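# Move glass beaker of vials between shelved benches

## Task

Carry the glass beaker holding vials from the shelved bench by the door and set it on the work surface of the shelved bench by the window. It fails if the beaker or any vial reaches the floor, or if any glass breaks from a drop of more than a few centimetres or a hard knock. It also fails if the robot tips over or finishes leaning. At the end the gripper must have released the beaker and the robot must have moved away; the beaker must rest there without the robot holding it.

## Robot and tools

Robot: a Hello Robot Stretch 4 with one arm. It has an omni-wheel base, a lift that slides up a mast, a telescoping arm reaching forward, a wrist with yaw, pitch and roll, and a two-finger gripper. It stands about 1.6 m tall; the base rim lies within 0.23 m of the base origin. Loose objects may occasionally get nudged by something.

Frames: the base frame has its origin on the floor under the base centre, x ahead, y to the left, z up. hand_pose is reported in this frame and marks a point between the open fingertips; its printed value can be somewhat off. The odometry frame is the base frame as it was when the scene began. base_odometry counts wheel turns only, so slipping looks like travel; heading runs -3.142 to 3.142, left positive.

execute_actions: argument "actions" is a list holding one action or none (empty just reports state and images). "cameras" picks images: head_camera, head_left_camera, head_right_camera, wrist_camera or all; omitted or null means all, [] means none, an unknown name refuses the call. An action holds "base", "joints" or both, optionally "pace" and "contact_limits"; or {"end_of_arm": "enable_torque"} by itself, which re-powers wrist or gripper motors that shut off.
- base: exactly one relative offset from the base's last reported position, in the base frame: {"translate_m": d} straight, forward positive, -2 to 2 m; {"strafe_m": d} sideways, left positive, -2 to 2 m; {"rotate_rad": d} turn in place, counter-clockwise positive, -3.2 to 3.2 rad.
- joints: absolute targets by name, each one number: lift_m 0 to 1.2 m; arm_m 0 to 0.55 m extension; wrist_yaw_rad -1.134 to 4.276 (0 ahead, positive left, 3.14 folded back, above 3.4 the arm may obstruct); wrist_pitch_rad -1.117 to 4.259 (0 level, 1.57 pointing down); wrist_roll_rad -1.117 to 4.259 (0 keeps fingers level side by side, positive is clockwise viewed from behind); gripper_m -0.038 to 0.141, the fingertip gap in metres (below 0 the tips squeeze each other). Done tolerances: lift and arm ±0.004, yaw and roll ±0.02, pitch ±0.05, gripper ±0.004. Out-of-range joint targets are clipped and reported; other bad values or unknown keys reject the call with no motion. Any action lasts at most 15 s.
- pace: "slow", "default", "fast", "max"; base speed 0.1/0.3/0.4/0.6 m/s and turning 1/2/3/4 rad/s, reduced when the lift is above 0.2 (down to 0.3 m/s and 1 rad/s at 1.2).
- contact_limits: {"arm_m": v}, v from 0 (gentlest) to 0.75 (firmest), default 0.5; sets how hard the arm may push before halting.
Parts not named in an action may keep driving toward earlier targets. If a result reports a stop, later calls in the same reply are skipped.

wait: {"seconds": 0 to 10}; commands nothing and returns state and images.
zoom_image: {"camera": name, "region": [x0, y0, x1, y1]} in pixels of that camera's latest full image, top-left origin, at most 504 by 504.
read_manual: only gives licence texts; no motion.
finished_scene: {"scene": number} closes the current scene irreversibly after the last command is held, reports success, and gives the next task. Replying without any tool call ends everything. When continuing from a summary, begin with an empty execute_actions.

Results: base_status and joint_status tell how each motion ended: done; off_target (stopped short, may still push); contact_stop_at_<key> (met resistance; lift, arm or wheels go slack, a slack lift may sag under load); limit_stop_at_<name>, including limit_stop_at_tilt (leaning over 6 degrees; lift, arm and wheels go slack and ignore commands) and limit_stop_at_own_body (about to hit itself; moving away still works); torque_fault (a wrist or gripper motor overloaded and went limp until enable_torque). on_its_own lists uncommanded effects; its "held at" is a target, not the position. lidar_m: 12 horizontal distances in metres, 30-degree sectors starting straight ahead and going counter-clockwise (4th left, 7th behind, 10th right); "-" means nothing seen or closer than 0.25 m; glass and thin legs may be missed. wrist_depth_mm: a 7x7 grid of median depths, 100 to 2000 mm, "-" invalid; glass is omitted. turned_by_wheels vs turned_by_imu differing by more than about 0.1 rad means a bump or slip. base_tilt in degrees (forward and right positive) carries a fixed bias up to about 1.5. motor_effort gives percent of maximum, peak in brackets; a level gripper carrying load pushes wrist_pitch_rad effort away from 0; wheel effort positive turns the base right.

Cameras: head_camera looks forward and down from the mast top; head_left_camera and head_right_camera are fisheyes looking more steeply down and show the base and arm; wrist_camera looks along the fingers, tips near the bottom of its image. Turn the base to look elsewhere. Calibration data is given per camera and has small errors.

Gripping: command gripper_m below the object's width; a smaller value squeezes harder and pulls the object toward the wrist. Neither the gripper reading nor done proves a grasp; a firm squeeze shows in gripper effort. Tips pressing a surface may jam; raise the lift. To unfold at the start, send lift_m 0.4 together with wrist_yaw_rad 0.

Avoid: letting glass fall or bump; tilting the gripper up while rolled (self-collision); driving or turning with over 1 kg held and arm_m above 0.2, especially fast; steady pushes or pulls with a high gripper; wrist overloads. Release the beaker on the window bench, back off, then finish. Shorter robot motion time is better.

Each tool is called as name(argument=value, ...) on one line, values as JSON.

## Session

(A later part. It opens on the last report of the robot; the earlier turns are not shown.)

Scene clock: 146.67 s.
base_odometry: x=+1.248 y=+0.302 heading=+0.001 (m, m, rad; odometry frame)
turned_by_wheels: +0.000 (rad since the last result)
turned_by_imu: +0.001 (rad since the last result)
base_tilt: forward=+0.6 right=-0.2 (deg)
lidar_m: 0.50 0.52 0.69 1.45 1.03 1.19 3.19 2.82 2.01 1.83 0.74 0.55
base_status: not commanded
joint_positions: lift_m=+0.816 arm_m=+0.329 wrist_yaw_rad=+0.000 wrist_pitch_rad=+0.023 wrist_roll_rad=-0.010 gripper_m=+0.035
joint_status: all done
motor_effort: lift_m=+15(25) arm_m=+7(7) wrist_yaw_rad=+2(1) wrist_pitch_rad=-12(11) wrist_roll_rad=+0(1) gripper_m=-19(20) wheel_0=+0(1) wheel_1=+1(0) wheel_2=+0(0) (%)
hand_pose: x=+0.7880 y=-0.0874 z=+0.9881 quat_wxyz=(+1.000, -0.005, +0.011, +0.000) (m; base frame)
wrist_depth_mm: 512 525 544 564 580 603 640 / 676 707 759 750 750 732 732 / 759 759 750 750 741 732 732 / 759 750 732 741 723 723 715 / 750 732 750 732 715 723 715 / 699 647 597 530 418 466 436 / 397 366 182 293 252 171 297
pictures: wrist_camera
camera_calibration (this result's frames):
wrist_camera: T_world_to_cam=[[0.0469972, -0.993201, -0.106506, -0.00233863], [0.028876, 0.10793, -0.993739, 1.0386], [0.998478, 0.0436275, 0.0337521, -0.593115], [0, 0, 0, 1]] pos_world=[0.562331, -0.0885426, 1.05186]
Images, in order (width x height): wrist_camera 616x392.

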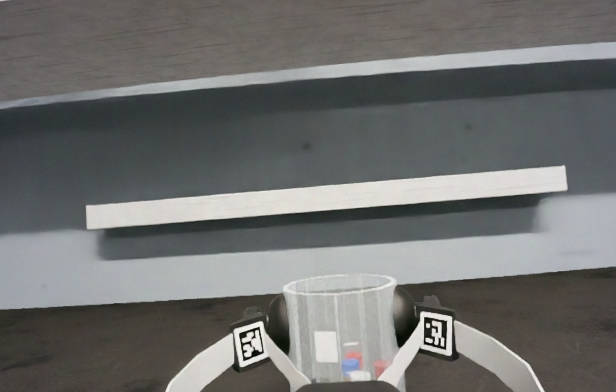

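execute_actions(actions=[{"joints": {"lift_m": 0.810}, "pace": "slow"}], cameras=[])

Scene clock: 149.87 s.
base_odometry: x=+1.248 y=+0.302 heading=+0.001 (m, m, rad; odometry frame)
turned_by_wheels: +0.000 (rad since the last result)
turned_by_imu: +0.001 (rad since the last result)
base_tilt: forward=+0.6 right=-0.3 (deg)
lidar_m: 0.48 0.51 0.69 1.47 1.03 1.17 3.20 2.81 1.99 1.83 0.75 0.53
base_status: not commanded
joint_positions: lift_m=+0.811 arm_m=+0.329 wrist_yaw_rad=+0.000 wrist_pitch_rad=+0.019 wrist_roll_rad=-0.010 gripper_m=+0.035
joint_status: all done
motor_effort: lift_m=+13(14) arm_m=+7(7) wrist_yaw_rad=+1(1) wrist_pitch_rad=+1(10) wrist_roll_rad=+1(2) gripper_m=-21(20) wheel_0=-1(1) wheel_1=+0(0) wheel_2=+0(0) (%)
hand_pose: x=+0.7880 y=-0.0874 z=+0.9832 quat_wxyz=(+1.000, -0.005, +0.010, +0.000) (m; base frame)
wrist_depth_mm: 517 525 549 564 585 609 640 / 676 723 750 750 750 750 732 / 768 759 750 741 741 732 732 / 759 741 741 750 715 715 715 / 759 741 732 723 723 715 715 / 691 647 591 530 413 459 430 / 392 359 182 287 249 171 293
pictures: none
No camera images: the call's "cameras" was empty. Leave "cameras" out to get every camera's image.

The wrist pitch effort has dropped, so the beaker is resting on the table. I'll release it.

execute_actions(actions=[{"joints": {"gripper_m": 0.14}, "pace": "slow"}], cameras=["head_camera", "wrist_camera"])

Scene clock: 156.27 s.
base_odometry: x=+1.248 y=+0.302 heading=+0.001 (m, m, rad; odometry frame)
turned_by_wheels: +0.000 (rad since the last result)
turned_by_imu: +0.002 (rad since the last result)
base_tilt: forward=+0.7 right=-0.2 (deg)
lidar_m: 0.49 0.52 0.68 1.45 1.01 1.17 3.18 2.81 2.00 1.83 0.74 0.53
base_status: not commanded
joint_positions: lift_m=+0.810 arm_m=+0.329 wrist_yaw_rad=+0.000 wrist_pitch_rad=+0.021 wrist_roll_rad=-0.010 gripper_m=+0.140
joint_status: all done
motor_effort: lift_m=+14(14) arm_m=+7(7) wrist_yaw_rad=+1(2) wrist_pitch_rad=-5(4) wrist_roll_rad=+1(0) gripper_m=-1(19) wheel_0=-1(1) wheel_1=+0(0) wheel_2=+0(0) (%)
hand_pose: x=+0.7880 y=-0.0874 z=+0.9827 quat_wxyz=(+1.000, -0.005, +0.010, +0.000) (m; base frame)
wrist_depth_mm: 521 530 549 569 591 609 647 / 691 732 759 741 750 741 741 / 759 759 759 741 732 741 715 / 750 759 741 732 732 715 715 / 750 741 741 732 723 715 707 / 676 627 569 535 496 196 427 / 384 353 286 199 248 271 287
pictures: head_camera, wrist_camera
camera_calibration (this result's frames):
wrist_camera: T_world_to_cam=[[0.0472067, -0.993201, -0.106414, -0.00316517], [0.0308325, 0.107931, -0.99368, 1.03168], [0.998409, 0.0436274, 0.0357179, -0.594827], [0, 0, 0, 1]] pos_world=[0.562221, -0.0885427, 1.04607]
Images, in order (width x height): head_camera 420x560, wrist_camera 616x392.

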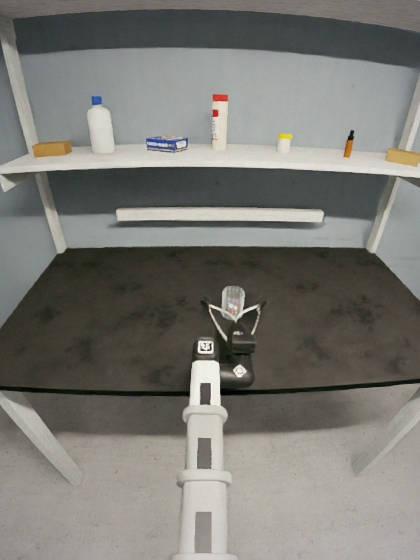

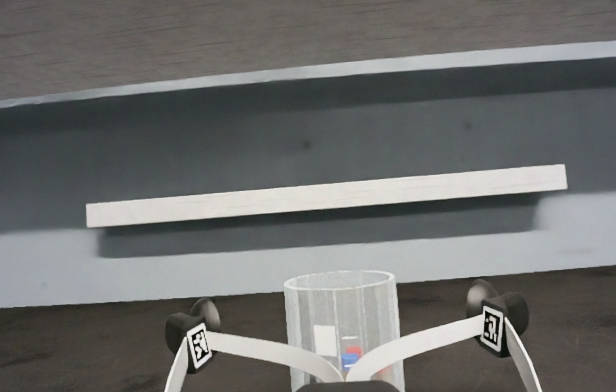

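The beaker is released. Next I'll pull the arm in and back away.

execute_actions(actions=[{"base": {"translate_m": -0.4}, "joints": {"arm_m": 0.0}}], cameras=["head_camera", "wrist_camera"])

Scene clock: 160.67 s.
base_odometry: x=+0.848 y=+0.301 heading=+0.001 (m, m, rad; odometry frame)
turned_by_wheels: +0.000 (rad since the last result)
turned_by_imu: +0.003 (rad since the last result)
base_tilt: forward=+0.6 right=-0.2 (deg)
lidar_m: 0.88 0.92 1.52 0.86 0.87 1.15 2.32 2.37 1.95 1.88 1.95 0.94
base_status: done
joint_positions: lift_m=+0.810 arm_m=+0.001 wrist_yaw_rad=+0.000 wrist_pitch_rad=+0.021 wrist_roll_rad=-0.010 gripper_m=+0.140
joint_status: all done
motor_effort: lift_m=+15(15) arm_m=-7(8) wrist_yaw_rad=+1(2) wrist_pitch_rad=-7(5) wrist_roll_rad=-1(2) gripper_m=+0(1) wheel_0=+0(5) wheel_1=+0(5) wheel_2=-1(13) (%)
hand_pose: x=+0.4607 y=-0.0874 z=+0.9825 quat_wxyz=(+1.000, -0.005, +0.011, +0.000) (m; base frame)
wrist_depth_mm: 1537 1281 1366 1430 1464 1430 1430 / 1499 1499 1499 1464 1464 1464 1430 / 1537 1464 1430 1464 1430 1430 1397 / 1464 1464 1464 1464 1430 1397 1397 / 1499 1430 1464 1430 1281 1042 917 / 715 699 691 691 683 196 661 / 1430 1464 1397 1366 1366 1366 1336
pictures: head_camera, wrist_camera
camera_calibration (this result's frames):
wrist_camera: T_world_to_cam=[[0.0469289, -0.993211, -0.106439, 0.0123527], [0.0303331, 0.107924, -0.993696, 1.0418], [0.998438, 0.0434045, 0.0351919, -0.267474], [0, 0, 0, 1]] pos_world=[0.234875, -0.0885567, 1.04596]
Images, in order (width x height): head_camera 420x560, wrist_camera 616x392.

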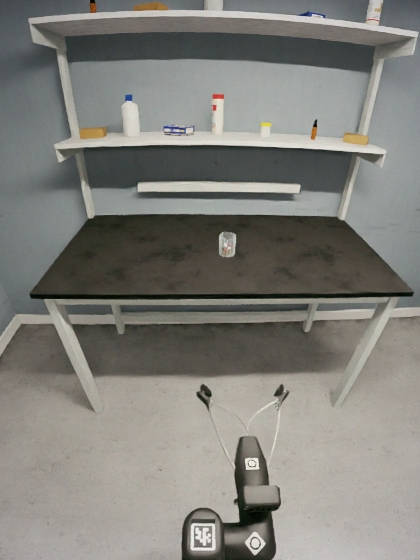

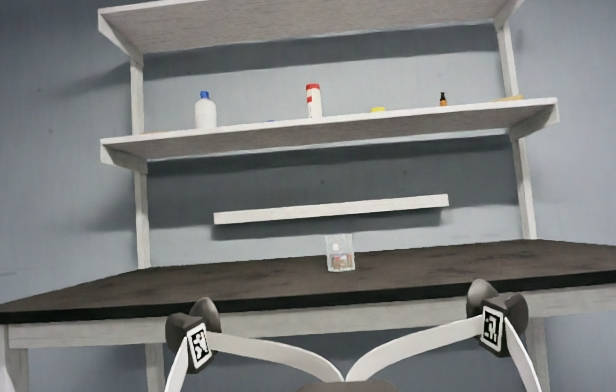

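finished_scene(scene=1)

The scene is finished: the task was done.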